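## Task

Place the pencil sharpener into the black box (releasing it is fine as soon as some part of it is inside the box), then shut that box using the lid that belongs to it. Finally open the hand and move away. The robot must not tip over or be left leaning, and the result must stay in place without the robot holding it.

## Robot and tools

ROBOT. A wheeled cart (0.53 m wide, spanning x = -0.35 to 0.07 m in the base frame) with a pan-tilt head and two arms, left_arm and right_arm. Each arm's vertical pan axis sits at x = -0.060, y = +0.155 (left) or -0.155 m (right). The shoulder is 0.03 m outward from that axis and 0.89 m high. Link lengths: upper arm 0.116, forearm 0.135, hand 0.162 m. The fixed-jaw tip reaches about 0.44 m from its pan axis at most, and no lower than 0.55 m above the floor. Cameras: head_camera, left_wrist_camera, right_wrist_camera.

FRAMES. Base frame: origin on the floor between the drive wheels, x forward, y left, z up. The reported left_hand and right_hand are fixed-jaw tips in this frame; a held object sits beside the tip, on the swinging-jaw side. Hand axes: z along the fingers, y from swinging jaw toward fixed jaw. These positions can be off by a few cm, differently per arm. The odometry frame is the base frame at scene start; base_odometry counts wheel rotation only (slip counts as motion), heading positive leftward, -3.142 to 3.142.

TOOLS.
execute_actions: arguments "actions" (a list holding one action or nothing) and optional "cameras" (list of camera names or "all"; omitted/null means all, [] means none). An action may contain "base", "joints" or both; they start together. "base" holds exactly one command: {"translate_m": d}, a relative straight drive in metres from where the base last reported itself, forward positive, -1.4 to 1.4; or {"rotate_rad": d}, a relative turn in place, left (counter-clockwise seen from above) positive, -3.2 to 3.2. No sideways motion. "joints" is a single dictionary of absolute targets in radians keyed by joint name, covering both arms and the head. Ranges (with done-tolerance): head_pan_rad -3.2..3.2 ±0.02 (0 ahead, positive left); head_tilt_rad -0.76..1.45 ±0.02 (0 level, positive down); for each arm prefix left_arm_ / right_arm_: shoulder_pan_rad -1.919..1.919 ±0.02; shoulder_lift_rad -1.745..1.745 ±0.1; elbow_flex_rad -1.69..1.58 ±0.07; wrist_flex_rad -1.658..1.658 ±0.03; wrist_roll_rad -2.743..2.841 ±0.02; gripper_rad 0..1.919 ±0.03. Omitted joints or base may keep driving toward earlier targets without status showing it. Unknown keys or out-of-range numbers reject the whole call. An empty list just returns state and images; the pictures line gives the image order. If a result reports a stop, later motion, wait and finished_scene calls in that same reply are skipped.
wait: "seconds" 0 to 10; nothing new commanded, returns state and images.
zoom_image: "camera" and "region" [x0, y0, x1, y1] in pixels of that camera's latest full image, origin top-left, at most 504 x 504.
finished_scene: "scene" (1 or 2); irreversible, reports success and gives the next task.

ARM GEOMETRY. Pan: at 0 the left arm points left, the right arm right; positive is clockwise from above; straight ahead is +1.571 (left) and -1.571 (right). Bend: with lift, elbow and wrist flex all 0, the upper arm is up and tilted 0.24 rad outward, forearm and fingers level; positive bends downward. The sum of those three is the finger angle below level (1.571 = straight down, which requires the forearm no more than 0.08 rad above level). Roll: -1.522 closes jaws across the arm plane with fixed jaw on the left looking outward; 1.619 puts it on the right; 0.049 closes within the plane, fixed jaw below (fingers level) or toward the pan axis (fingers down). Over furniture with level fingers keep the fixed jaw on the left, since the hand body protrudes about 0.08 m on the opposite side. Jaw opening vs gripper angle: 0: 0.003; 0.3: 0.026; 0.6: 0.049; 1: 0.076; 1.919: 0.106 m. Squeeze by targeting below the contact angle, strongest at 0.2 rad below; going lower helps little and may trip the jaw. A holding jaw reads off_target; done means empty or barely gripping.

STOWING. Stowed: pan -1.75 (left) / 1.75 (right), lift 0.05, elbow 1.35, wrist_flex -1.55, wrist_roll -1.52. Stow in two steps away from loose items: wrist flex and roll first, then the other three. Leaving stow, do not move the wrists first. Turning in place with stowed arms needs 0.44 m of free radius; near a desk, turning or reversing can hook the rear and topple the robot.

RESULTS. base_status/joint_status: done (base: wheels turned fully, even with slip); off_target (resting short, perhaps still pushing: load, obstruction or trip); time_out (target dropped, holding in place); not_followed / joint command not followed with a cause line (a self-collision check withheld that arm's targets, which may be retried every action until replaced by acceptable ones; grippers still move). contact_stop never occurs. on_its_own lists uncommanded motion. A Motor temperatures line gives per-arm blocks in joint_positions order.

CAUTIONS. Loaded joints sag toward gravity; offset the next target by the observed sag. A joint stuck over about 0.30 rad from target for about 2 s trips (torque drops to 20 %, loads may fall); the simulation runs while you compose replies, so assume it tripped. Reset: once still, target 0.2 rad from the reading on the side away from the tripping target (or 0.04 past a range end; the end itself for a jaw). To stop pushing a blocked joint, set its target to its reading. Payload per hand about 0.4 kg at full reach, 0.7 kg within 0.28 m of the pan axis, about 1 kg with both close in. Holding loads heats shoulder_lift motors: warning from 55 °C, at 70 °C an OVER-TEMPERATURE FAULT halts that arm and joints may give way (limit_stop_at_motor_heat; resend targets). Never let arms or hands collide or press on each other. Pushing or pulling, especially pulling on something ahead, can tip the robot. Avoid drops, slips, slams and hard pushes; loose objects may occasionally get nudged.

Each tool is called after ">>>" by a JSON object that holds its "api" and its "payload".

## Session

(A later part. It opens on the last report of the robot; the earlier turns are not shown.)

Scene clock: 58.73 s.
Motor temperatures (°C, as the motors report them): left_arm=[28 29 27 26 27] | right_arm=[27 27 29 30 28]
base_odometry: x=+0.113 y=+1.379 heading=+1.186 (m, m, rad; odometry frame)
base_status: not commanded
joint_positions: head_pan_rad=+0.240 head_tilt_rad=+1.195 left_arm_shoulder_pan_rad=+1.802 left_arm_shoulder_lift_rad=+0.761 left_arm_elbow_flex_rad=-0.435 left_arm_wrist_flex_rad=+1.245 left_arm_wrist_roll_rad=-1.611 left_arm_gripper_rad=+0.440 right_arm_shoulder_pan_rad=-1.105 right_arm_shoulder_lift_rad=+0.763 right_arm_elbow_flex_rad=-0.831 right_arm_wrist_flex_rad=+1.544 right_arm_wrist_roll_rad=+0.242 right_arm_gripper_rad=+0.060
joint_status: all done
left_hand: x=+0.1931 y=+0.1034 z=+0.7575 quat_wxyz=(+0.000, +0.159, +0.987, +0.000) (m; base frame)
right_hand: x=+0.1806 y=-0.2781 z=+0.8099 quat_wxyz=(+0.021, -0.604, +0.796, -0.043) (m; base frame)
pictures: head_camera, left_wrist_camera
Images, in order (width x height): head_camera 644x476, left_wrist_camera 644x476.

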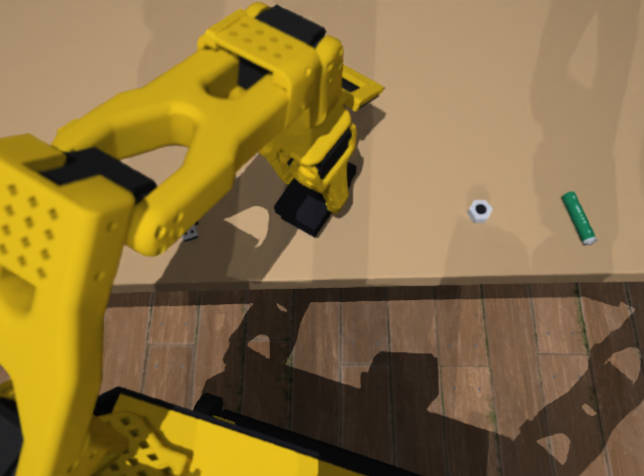

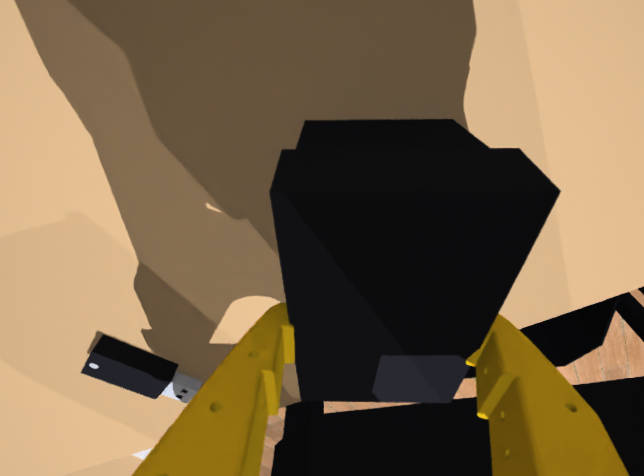

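>>> {"api": "execute_actions", "payload": {"actions": [{"joints":{"left_arm_shoulder_pan_rad":1.792,"left_arm_wrist_roll_rad":-1.585}}], "cameras": ["left_wrist_camera","head_camera"]}}

>>> {"api": "zoom_image", "payload": {"camera": "left_wrist_camera", "region": [260, 60, 560, 210]}}

Scene clock: 59.50 s.
Motor temperatures (°C, as the motors report them): left_arm=[28 29 27 26 27] | right_arm=[27 27 29 30 28]
base_odometry: x=+0.113 y=+1.379 heading=+1.186 (m, m, rad; odometry frame)
base_status: not commanded
joint_positions: head_pan_rad=+0.240 head_tilt_rad=+1.195 left_arm_shoulder_pan_rad=+1.802 left_arm_shoulder_lift_rad=+0.761 left_arm_elbow_flex_rad=-0.435 left_arm_wrist_flex_rad=+1.245 left_arm_wrist_roll_rad=-1.597 left_arm_gripper_rad=+0.440 right_arm_shoulder_pan_rad=-1.105 right_arm_shoulder_lift_rad=+0.763 right_arm_elbow_flex_rad=-0.831 right_arm_wrist_flex_rad=+1.544 right_arm_wrist_roll_rad=+0.242 right_arm_gripper_rad=+0.060
joint_status: all done
left_hand: x=+0.1930 y=+0.1034 z=+0.7575 quat_wxyz=(+0.000, +0.152, +0.988, +0.000) (m; base frame)
right_hand: x=+0.1806 y=-0.2781 z=+0.8099 quat_wxyz=(+0.021, -0.604, +0.796, -0.043) (m; base frame)
pictures: head_camera, left_wrist_camera
Images, in order (width x height): head_camera 644x476, left_wrist_camera 644x476.

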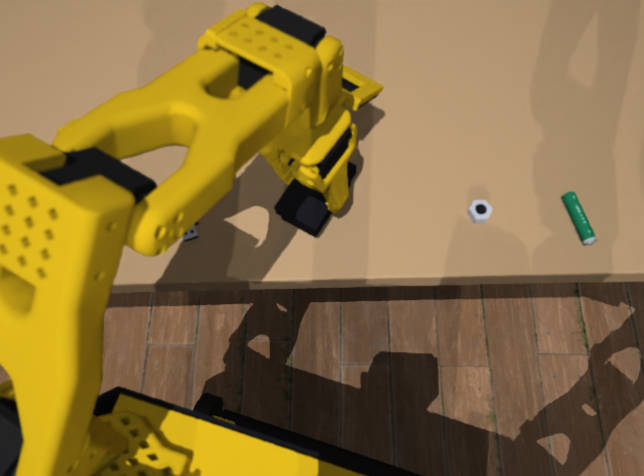

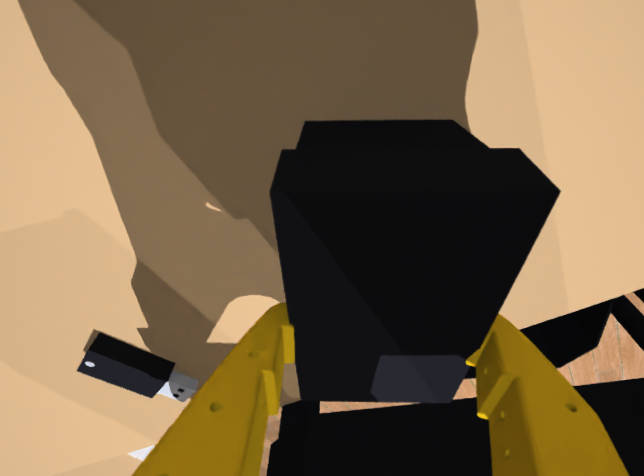

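Region (260, 60, 560, 210) of left_wrist_camera's 644x476 image, scaled by 1.680.

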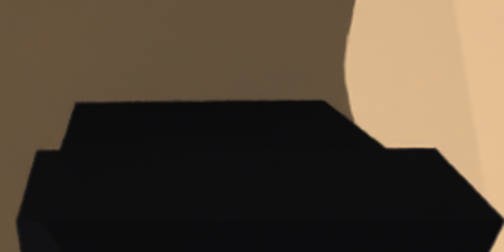

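>>> {"api": "execute_actions", "payload": {"actions": [{"joints":{"left_arm_shoulder_lift_rad":0.702,"left_arm_shoulder_pan_rad":1.797}}], "cameras": ["left_wrist_camera"]}}

>>> {"api": "execute_actions", "payload": {"actions": [{"joints":{"left_arm_wrist_roll_rad":-1.572}}], "cameras": ["left_wrist_camera","head_camera"]}}

>>> {"api": "zoom_image", "payload": {"camera": "left_wrist_camera", "region": [260, 60, 560, 210]}}

Scene clock: 60.70 s.
Motor temperatures (°C, as the motors report them): left_arm=[28 29 27 26 28] | right_arm=[27 27 29 30 28]
base_odometry: x=+0.113 y=+1.379 heading=+1.186 (m, m, rad; odometry frame)
base_status: not commanded
joint_positions: head_pan_rad=+0.240 head_tilt_rad=+1.195 left_arm_shoulder_pan_rad=+1.802 left_arm_shoulder_lift_rad=+0.751 left_arm_elbow_flex_rad=-0.435 left_arm_wrist_flex_rad=+1.245 left_arm_wrist_roll_rad=-1.595 left_arm_gripper_rad=+0.440 right_arm_shoulder_pan_rad=-1.105 right_arm_shoulder_lift_rad=+0.763 right_arm_elbow_flex_rad=-0.831 right_arm_wrist_flex_rad=+1.544 right_arm_wrist_roll_rad=+0.242 right_arm_gripper_rad=+0.060
joint_status: all done
left_hand: x=+0.1942 y=+0.1031 z=+0.7596 quat_wxyz=(+0.004, +0.152, +0.988, +0.000) (m; base frame)
right_hand: x=+0.1806 y=-0.2781 z=+0.8099 quat_wxyz=(+0.021, -0.604, +0.796, -0.043) (m; base frame)
pictures: left_wrist_camera
Images, in order (width x height): left_wrist_camera 644x476.

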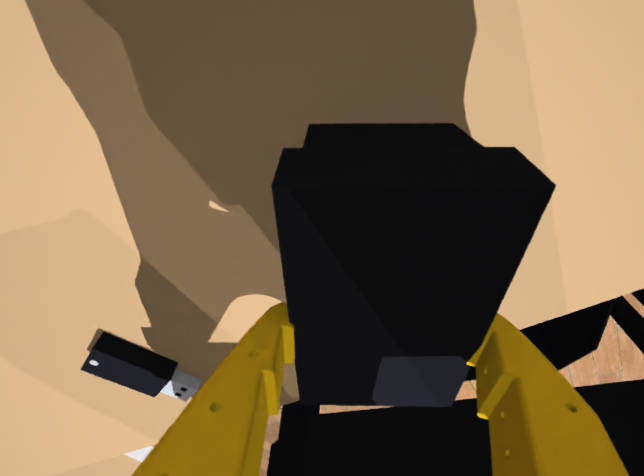

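Scene clock: 61.20 s.
Motor temperatures (°C, as the motors report them): left_arm=[28 29 27 26 28] | right_arm=[27 27 29 30 28]
base_odometry: x=+0.113 y=+1.379 heading=+1.186 (m, m, rad; odometry frame)
base_status: not commanded
joint_positions: head_pan_rad=+0.240 head_tilt_rad=+1.195 left_arm_shoulder_pan_rad=+1.802 left_arm_shoulder_lift_rad=+0.751 left_arm_elbow_flex_rad=-0.435 left_arm_wrist_flex_rad=+1.245 left_arm_wrist_roll_rad=-1.581 left_arm_gripper_rad=+0.440 right_arm_shoulder_pan_rad=-1.105 right_arm_shoulder_lift_rad=+0.763 right_arm_elbow_flex_rad=-0.831 right_arm_wrist_flex_rad=+1.544 right_arm_wrist_roll_rad=+0.242 right_arm_gripper_rad=+0.060
joint_status: all done
left_hand: x=+0.1941 y=+0.1031 z=+0.7596 quat_wxyz=(+0.004, +0.145, +0.989, +0.000) (m; base frame)
right_hand: x=+0.1806 y=-0.2781 z=+0.8099 quat_wxyz=(+0.021, -0.604, +0.796, -0.043) (m; base frame)
pictures: head_camera, left_wrist_camera
Images, in order (width x height): head_camera 644x476, left_wrist_camera 644x476.

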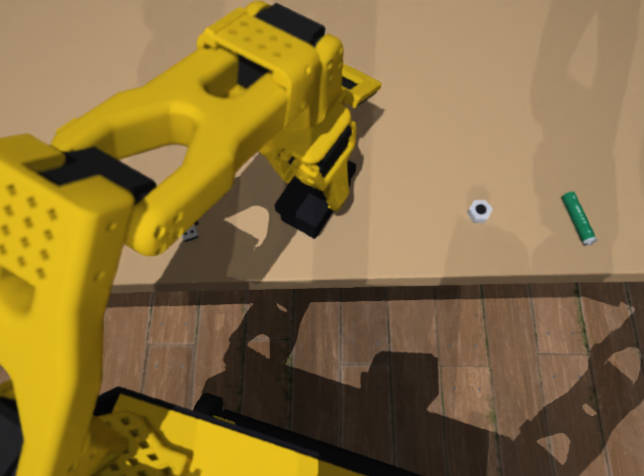

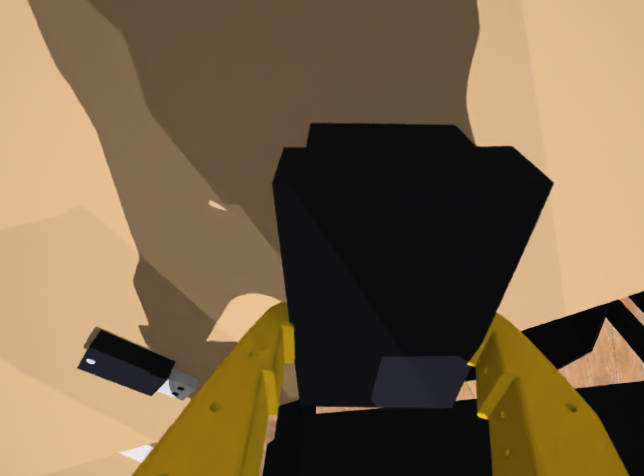

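Region (260, 60, 560, 210) of left_wrist_camera's 644x476 image, scaled by 1.680.

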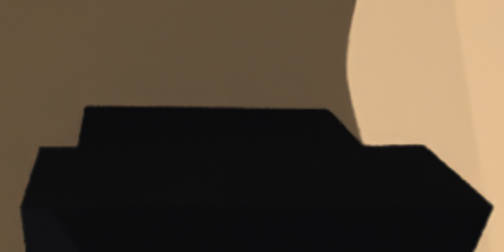

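>>> {"api": "execute_actions", "payload": {"actions": [{"joints":{"left_arm_wrist_roll_rad":-1.609,"left_arm_wrist_flex_rad":1.260}}], "cameras": ["left_wrist_camera"]}}

>>> {"api": "zoom_image", "payload": {"camera": "left_wrist_camera", "region": [260, 60, 560, 210]}}

Scene clock: 62.27 s.
Motor temperatures (°C, as the motors report them): left_arm=[28 29 27 26 28] | right_arm=[27 27 29 30 28]
base_odometry: x=+0.113 y=+1.379 heading=+1.186 (m, m, rad; odometry frame)
base_status: not commanded
joint_positions: head_pan_rad=+0.240 head_tilt_rad=+1.195 left_arm_shoulder_pan_rad=+1.802 left_arm_shoulder_lift_rad=+0.751 left_arm_elbow_flex_rad=-0.435 left_arm_wrist_flex_rad=+1.252 left_arm_wrist_roll_rad=-1.600 left_arm_gripper_rad=+0.440 right_arm_shoulder_pan_rad=-1.105 right_arm_shoulder_lift_rad=+0.763 right_arm_elbow_flex_rad=-0.831 right_arm_wrist_flex_rad=+1.544 right_arm_wrist_roll_rad=+0.242 right_arm_gripper_rad=+0.060
joint_status: all done
left_hand: x=+0.1933 y=+0.1033 z=+0.7596 quat_wxyz=(+0.001, +0.154, +0.988, +0.000) (m; base frame)
right_hand: x=+0.1806 y=-0.2781 z=+0.8099 quat_wxyz=(+0.021, -0.604, +0.796, -0.043) (m; base frame)
pictures: left_wrist_camera
Images, in order (width x height): left_wrist_camera 644x476.

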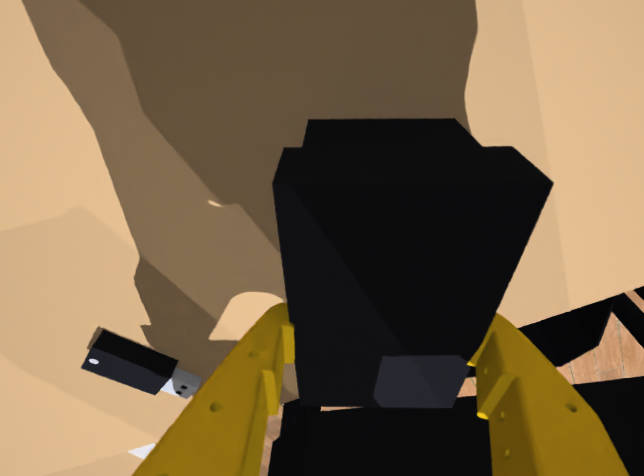

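Region (260, 60, 560, 210) of left_wrist_camera's 644x476 image, scaled by 1.680.

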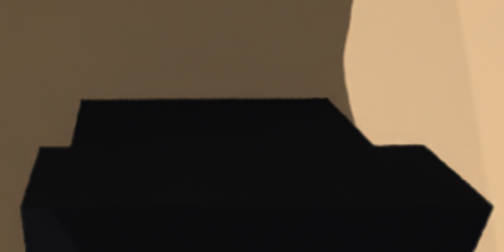

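>>> {"api": "execute_actions", "payload": {"actions": [{"joints":{"left_arm_shoulder_pan_rad":1.8095,"left_arm_shoulder_lift_rad":0.731,"left_arm_wrist_flex_rad":1.247}}], "cameras": []}}

>>> {"api": "execute_actions", "payload": {"actions": [{"joints":{"left_arm_shoulder_lift_rad":0.746,"left_arm_wrist_flex_rad":1.232}}], "cameras": ["left_wrist_camera"]}}

>>> {"api": "zoom_image", "payload": {"camera": "left_wrist_camera", "region": [260, 60, 560, 210]}}

Scene clock: 63.00 s.
Motor temperatures (°C, as the motors report them): left_arm=[28 29 27 26 28] | right_arm=[27 27 29 30 28]
base_odometry: x=+0.113 y=+1.379 heading=+1.186 (m, m, rad; odometry frame)
base_status: not commanded
joint_positions: head_pan_rad=+0.240 head_tilt_rad=+1.195 left_arm_shoulder_pan_rad=+1.802 left_arm_shoulder_lift_rad=+0.753 left_arm_elbow_flex_rad=-0.435 left_arm_wrist_flex_rad=+1.252 left_arm_wrist_roll_rad=-1.600 left_arm_gripper_rad=+0.440 right_arm_shoulder_pan_rad=-1.105 right_arm_shoulder_lift_rad=+0.763 right_arm_elbow_flex_rad=-0.831 right_arm_wrist_flex_rad=+1.544 right_arm_wrist_roll_rad=+0.242 right_arm_gripper_rad=+0.060
joint_status: all done
left_hand: x=+0.1931 y=+0.1034 z=+0.7592 quat_wxyz=(+0.001, +0.154, +0.988, +0.000) (m; base frame)
right_hand: x=+0.1806 y=-0.2781 z=+0.8099 quat_wxyz=(+0.021, -0.604, +0.796, -0.043) (m; base frame)
pictures: none
No camera images: the call's "cameras" was empty. Leave "cameras" out to get every camera's image.

Scene clock: 63.50 s.
Motor temperatures (°C, as the motors report them): left_arm=[28 29 27 26 28] | right_arm=[27 27 29 30 28]
base_odometry: x=+0.113 y=+1.379 heading=+1.186 (m, m, rad; odometry frame)
base_status: not commanded
joint_positions: head_pan_rad=+0.240 head_tilt_rad=+1.195 left_arm_shoulder_pan_rad=+1.802 left_arm_shoulder_lift_rad=+0.767 left_arm_elbow_flex_rad=-0.435 left_arm_wrist_flex_rad=+1.239 left_arm_wrist_roll_rad=-1.600 left_arm_gripper_rad=+0.440 right_arm_shoulder_pan_rad=-1.105 right_arm_shoulder_lift_rad=+0.763 right_arm_elbow_flex_rad=-0.831 right_arm_wrist_flex_rad=+1.544 right_arm_wrist_roll_rad=+0.242 right_arm_gripper_rad=+0.060
joint_status: all done
left_hand: x=+0.1932 y=+0.1033 z=+0.7561 quat_wxyz=(+0.000, +0.154, +0.988, +0.000) (m; base frame)
right_hand: x=+0.1806 y=-0.2781 z=+0.8099 quat_wxyz=(+0.021, -0.604, +0.796, -0.043) (m; base frame)
pictures: left_wrist_camera
Images, in order (width x height): left_wrist_camera 644x476.

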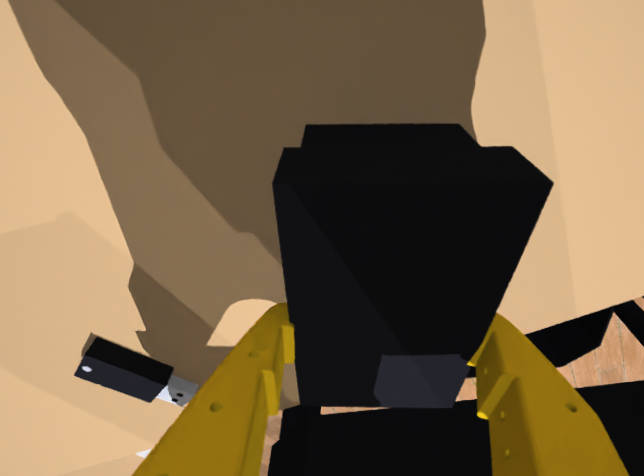

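Region (260, 60, 560, 210) of left_wrist_camera's 644x476 image, scaled by 1.680.

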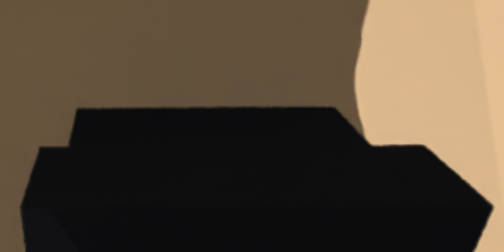

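>>> {"api": "execute_actions", "payload": {"actions": [{"joints":{"left_arm_shoulder_lift_rad":0.772,"left_arm_wrist_flex_rad":1.209}}], "cameras": ["left_wrist_camera"]}}

>>> {"api": "execute_actions", "payload": {"actions": [{"joints":{"left_arm_gripper_rad":0.7}}], "cameras": ["left_wrist_camera","head_camera"]}}

Scene clock: 64.17 s.
Motor temperatures (°C, as the motors report them): left_arm=[28 29 27 26 28] | right_arm=[27 27 29 30 28]
base_odometry: x=+0.113 y=+1.379 heading=+1.186 (m, m, rad; odometry frame)
base_status: not commanded
joint_positions: head_pan_rad=+0.240 head_tilt_rad=+1.195 left_arm_shoulder_pan_rad=+1.802 left_arm_shoulder_lift_rad=+0.793 left_arm_elbow_flex_rad=-0.435 left_arm_wrist_flex_rad=+1.219 left_arm_wrist_roll_rad=-1.600 left_arm_gripper_rad=+0.440 right_arm_shoulder_pan_rad=-1.105 right_arm_shoulder_lift_rad=+0.763 right_arm_elbow_flex_rad=-0.831 right_arm_wrist_flex_rad=+1.544 right_arm_wrist_roll_rad=+0.242 right_arm_gripper_rad=+0.060
joint_status: all done
left_hand: x=+0.1927 y=+0.1035 z=+0.7502 quat_wxyz=(-0.003, +0.154, +0.988, +0.000) (m; base frame)
right_hand: x=+0.1806 y=-0.2781 z=+0.8099 quat_wxyz=(+0.021, -0.604, +0.796, -0.043) (m; base frame)
pictures: left_wrist_camera
Images, in order (width x height): left_wrist_camera 644x476.

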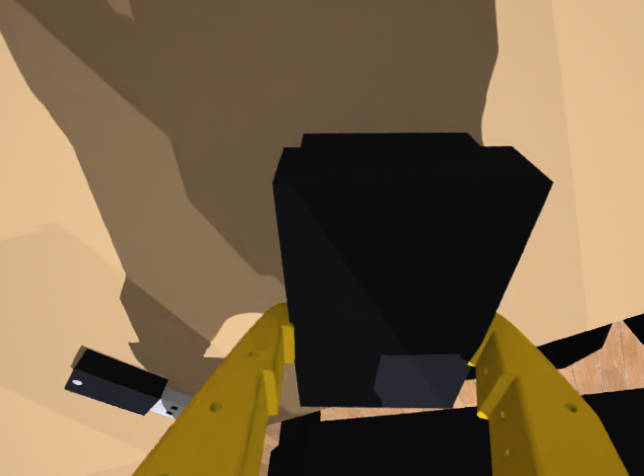

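Scene clock: 64.90 s.
Motor temperatures (°C, as the motors report them): left_arm=[28 29 27 26 28] | right_arm=[27 27 29 30 28]
base_odometry: x=+0.113 y=+1.379 heading=+1.186 (m, m, rad; odometry frame)
base_status: not commanded
joint_positions: head_pan_rad=+0.240 head_tilt_rad=+1.195 left_arm_shoulder_pan_rad=+1.802 left_arm_shoulder_lift_rad=+0.794 left_arm_elbow_flex_rad=-0.435 left_arm_wrist_flex_rad=+1.218 left_arm_wrist_roll_rad=-1.600 left_arm_gripper_rad=+0.690 right_arm_shoulder_pan_rad=-1.105 right_arm_shoulder_lift_rad=+0.763 right_arm_elbow_flex_rad=-0.831 right_arm_wrist_flex_rad=+1.544 right_arm_wrist_roll_rad=+0.242 right_arm_gripper_rad=+0.060
joint_status: all done
left_hand: x=+0.1927 y=+0.1034 z=+0.7498 quat_wxyz=(-0.003, +0.154, +0.988, +0.000) (m; base frame)
right_hand: x=+0.1806 y=-0.2781 z=+0.8099 quat_wxyz=(+0.021, -0.604, +0.796, -0.043) (m; base frame)
pictures: head_camera, left_wrist_camera
Images, in order (width x height): head_camera 644x476, left_wrist_camera 644x476.

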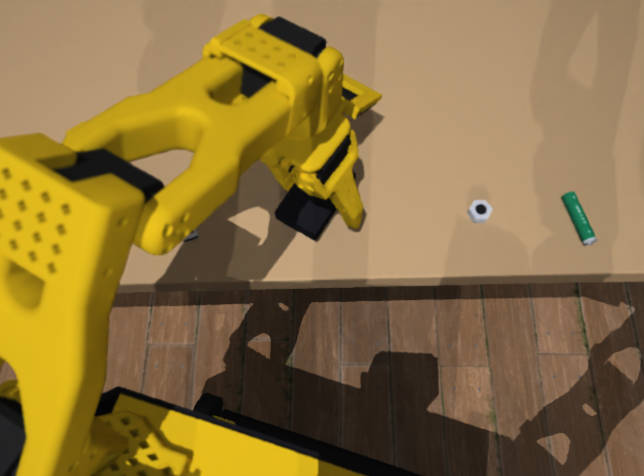

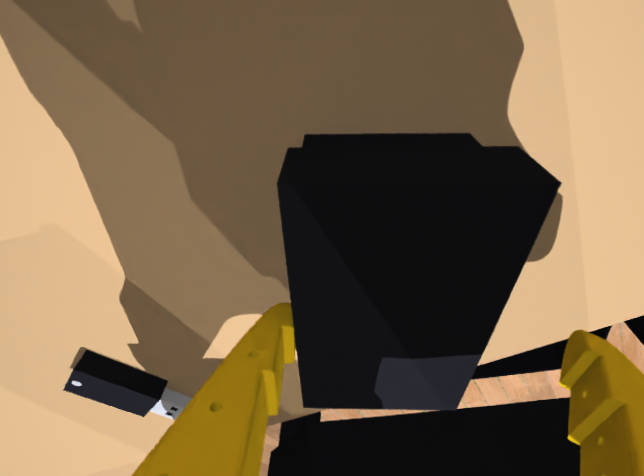

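>>> {"api": "execute_actions", "payload": {"actions": [{"joints":{"left_arm_shoulder_pan_rad":1.77,"left_arm_shoulder_lift_rad":0.58,"left_arm_wrist_flex_rad":1.39}}], "cameras": ["left_wrist_camera"]}}

>>> {"api": "execute_actions", "payload": {"actions": [{"base":{"translate_m":-0.3},"joints":{"left_arm_shoulder_pan_rad":1.2,"head_tilt_rad":0.75,"head_pan_rad":0.1}}], "cameras": ["head_camera"]}}

Scene clock: 65.97 s.
Motor temperatures (°C, as the motors report them): left_arm=[28 29 27 26 28] | right_arm=[27 27 29 30 28]
base_odometry: x=+0.113 y=+1.379 heading=+1.186 (m, m, rad; odometry frame)
base_status: not commanded
joint_positions: head_pan_rad=+0.240 head_tilt_rad=+1.195 left_arm_shoulder_pan_rad=+1.777 left_arm_shoulder_lift_rad=+0.635 left_arm_elbow_flex_rad=-0.435 left_arm_wrist_flex_rad=+1.382 left_arm_wrist_roll_rad=-1.600 left_arm_gripper_rad=+0.691 right_arm_shoulder_pan_rad=-1.105 right_arm_shoulder_lift_rad=+0.763 right_arm_elbow_flex_rad=-0.831 right_arm_wrist_flex_rad=+1.544 right_arm_wrist_roll_rad=+0.242 right_arm_gripper_rad=+0.060
joint_status: all done
left_hand: x=+0.1878 y=+0.1109 z=+0.7858 quat_wxyz=(-0.005, +0.142, +0.990, +0.000) (m; base frame)
right_hand: x=+0.1806 y=-0.2781 z=+0.8099 quat_wxyz=(+0.021, -0.604, +0.796, -0.043) (m; base frame)
pictures: left_wrist_camera
Images, in order (width x height): left_wrist_camera 644x476.

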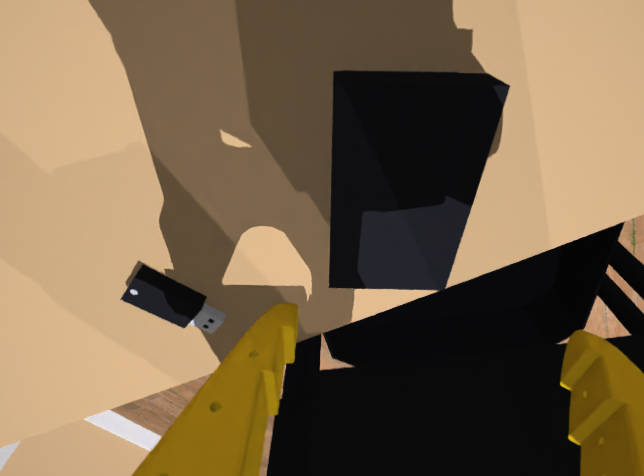

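Scene clock: 68.33 s.
Motor temperatures (°C, as the motors report them): left_arm=[28 29 27 26 28] | right_arm=[27 27 29 30 28]
base_odometry: x=+0.000 y=+1.102 heading=+1.183 (m, m, rad; odometry frame)
base_status: done
joint_positions: head_pan_rad=+0.110 head_tilt_rad=+0.764 left_arm_shoulder_pan_rad=+1.205 left_arm_shoulder_lift_rad=+0.635 left_arm_elbow_flex_rad=-0.435 left_arm_wrist_flex_rad=+1.382 left_arm_wrist_roll_rad=-1.600 left_arm_gripper_rad=+0.691 right_arm_shoulder_pan_rad=-1.105 right_arm_shoulder_lift_rad=+0.763 right_arm_elbow_flex_rad=-0.831 right_arm_wrist_flex_rad=+1.544 right_arm_wrist_roll_rad=+0.242 right_arm_gripper_rad=+0.060
joint_status: all done
left_hand: x=+0.1722 y=+0.2521 z=+0.7858 quat_wxyz=(-0.005, -0.143, +0.990, -0.001) (m; base frame)
right_hand: x=+0.1806 y=-0.2781 z=+0.8099 quat_wxyz=(+0.021, -0.604, +0.796, -0.043) (m; base frame)
pictures: head_camera
Images, in order (width x height): head_camera 644x476.

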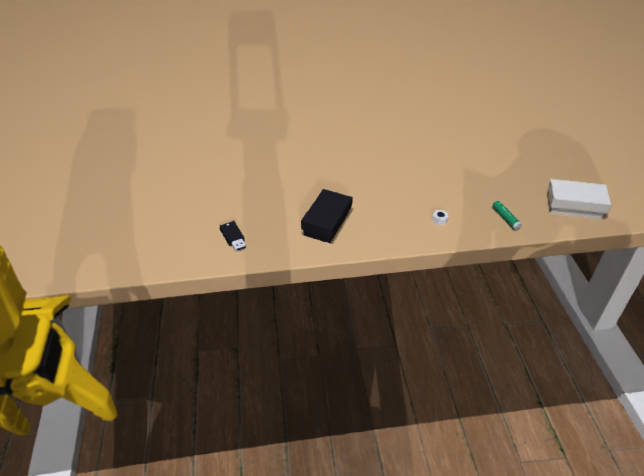

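>>> {"api": "finished_scene", "payload": {"scene": 2}}

The scene is finished: the task was done.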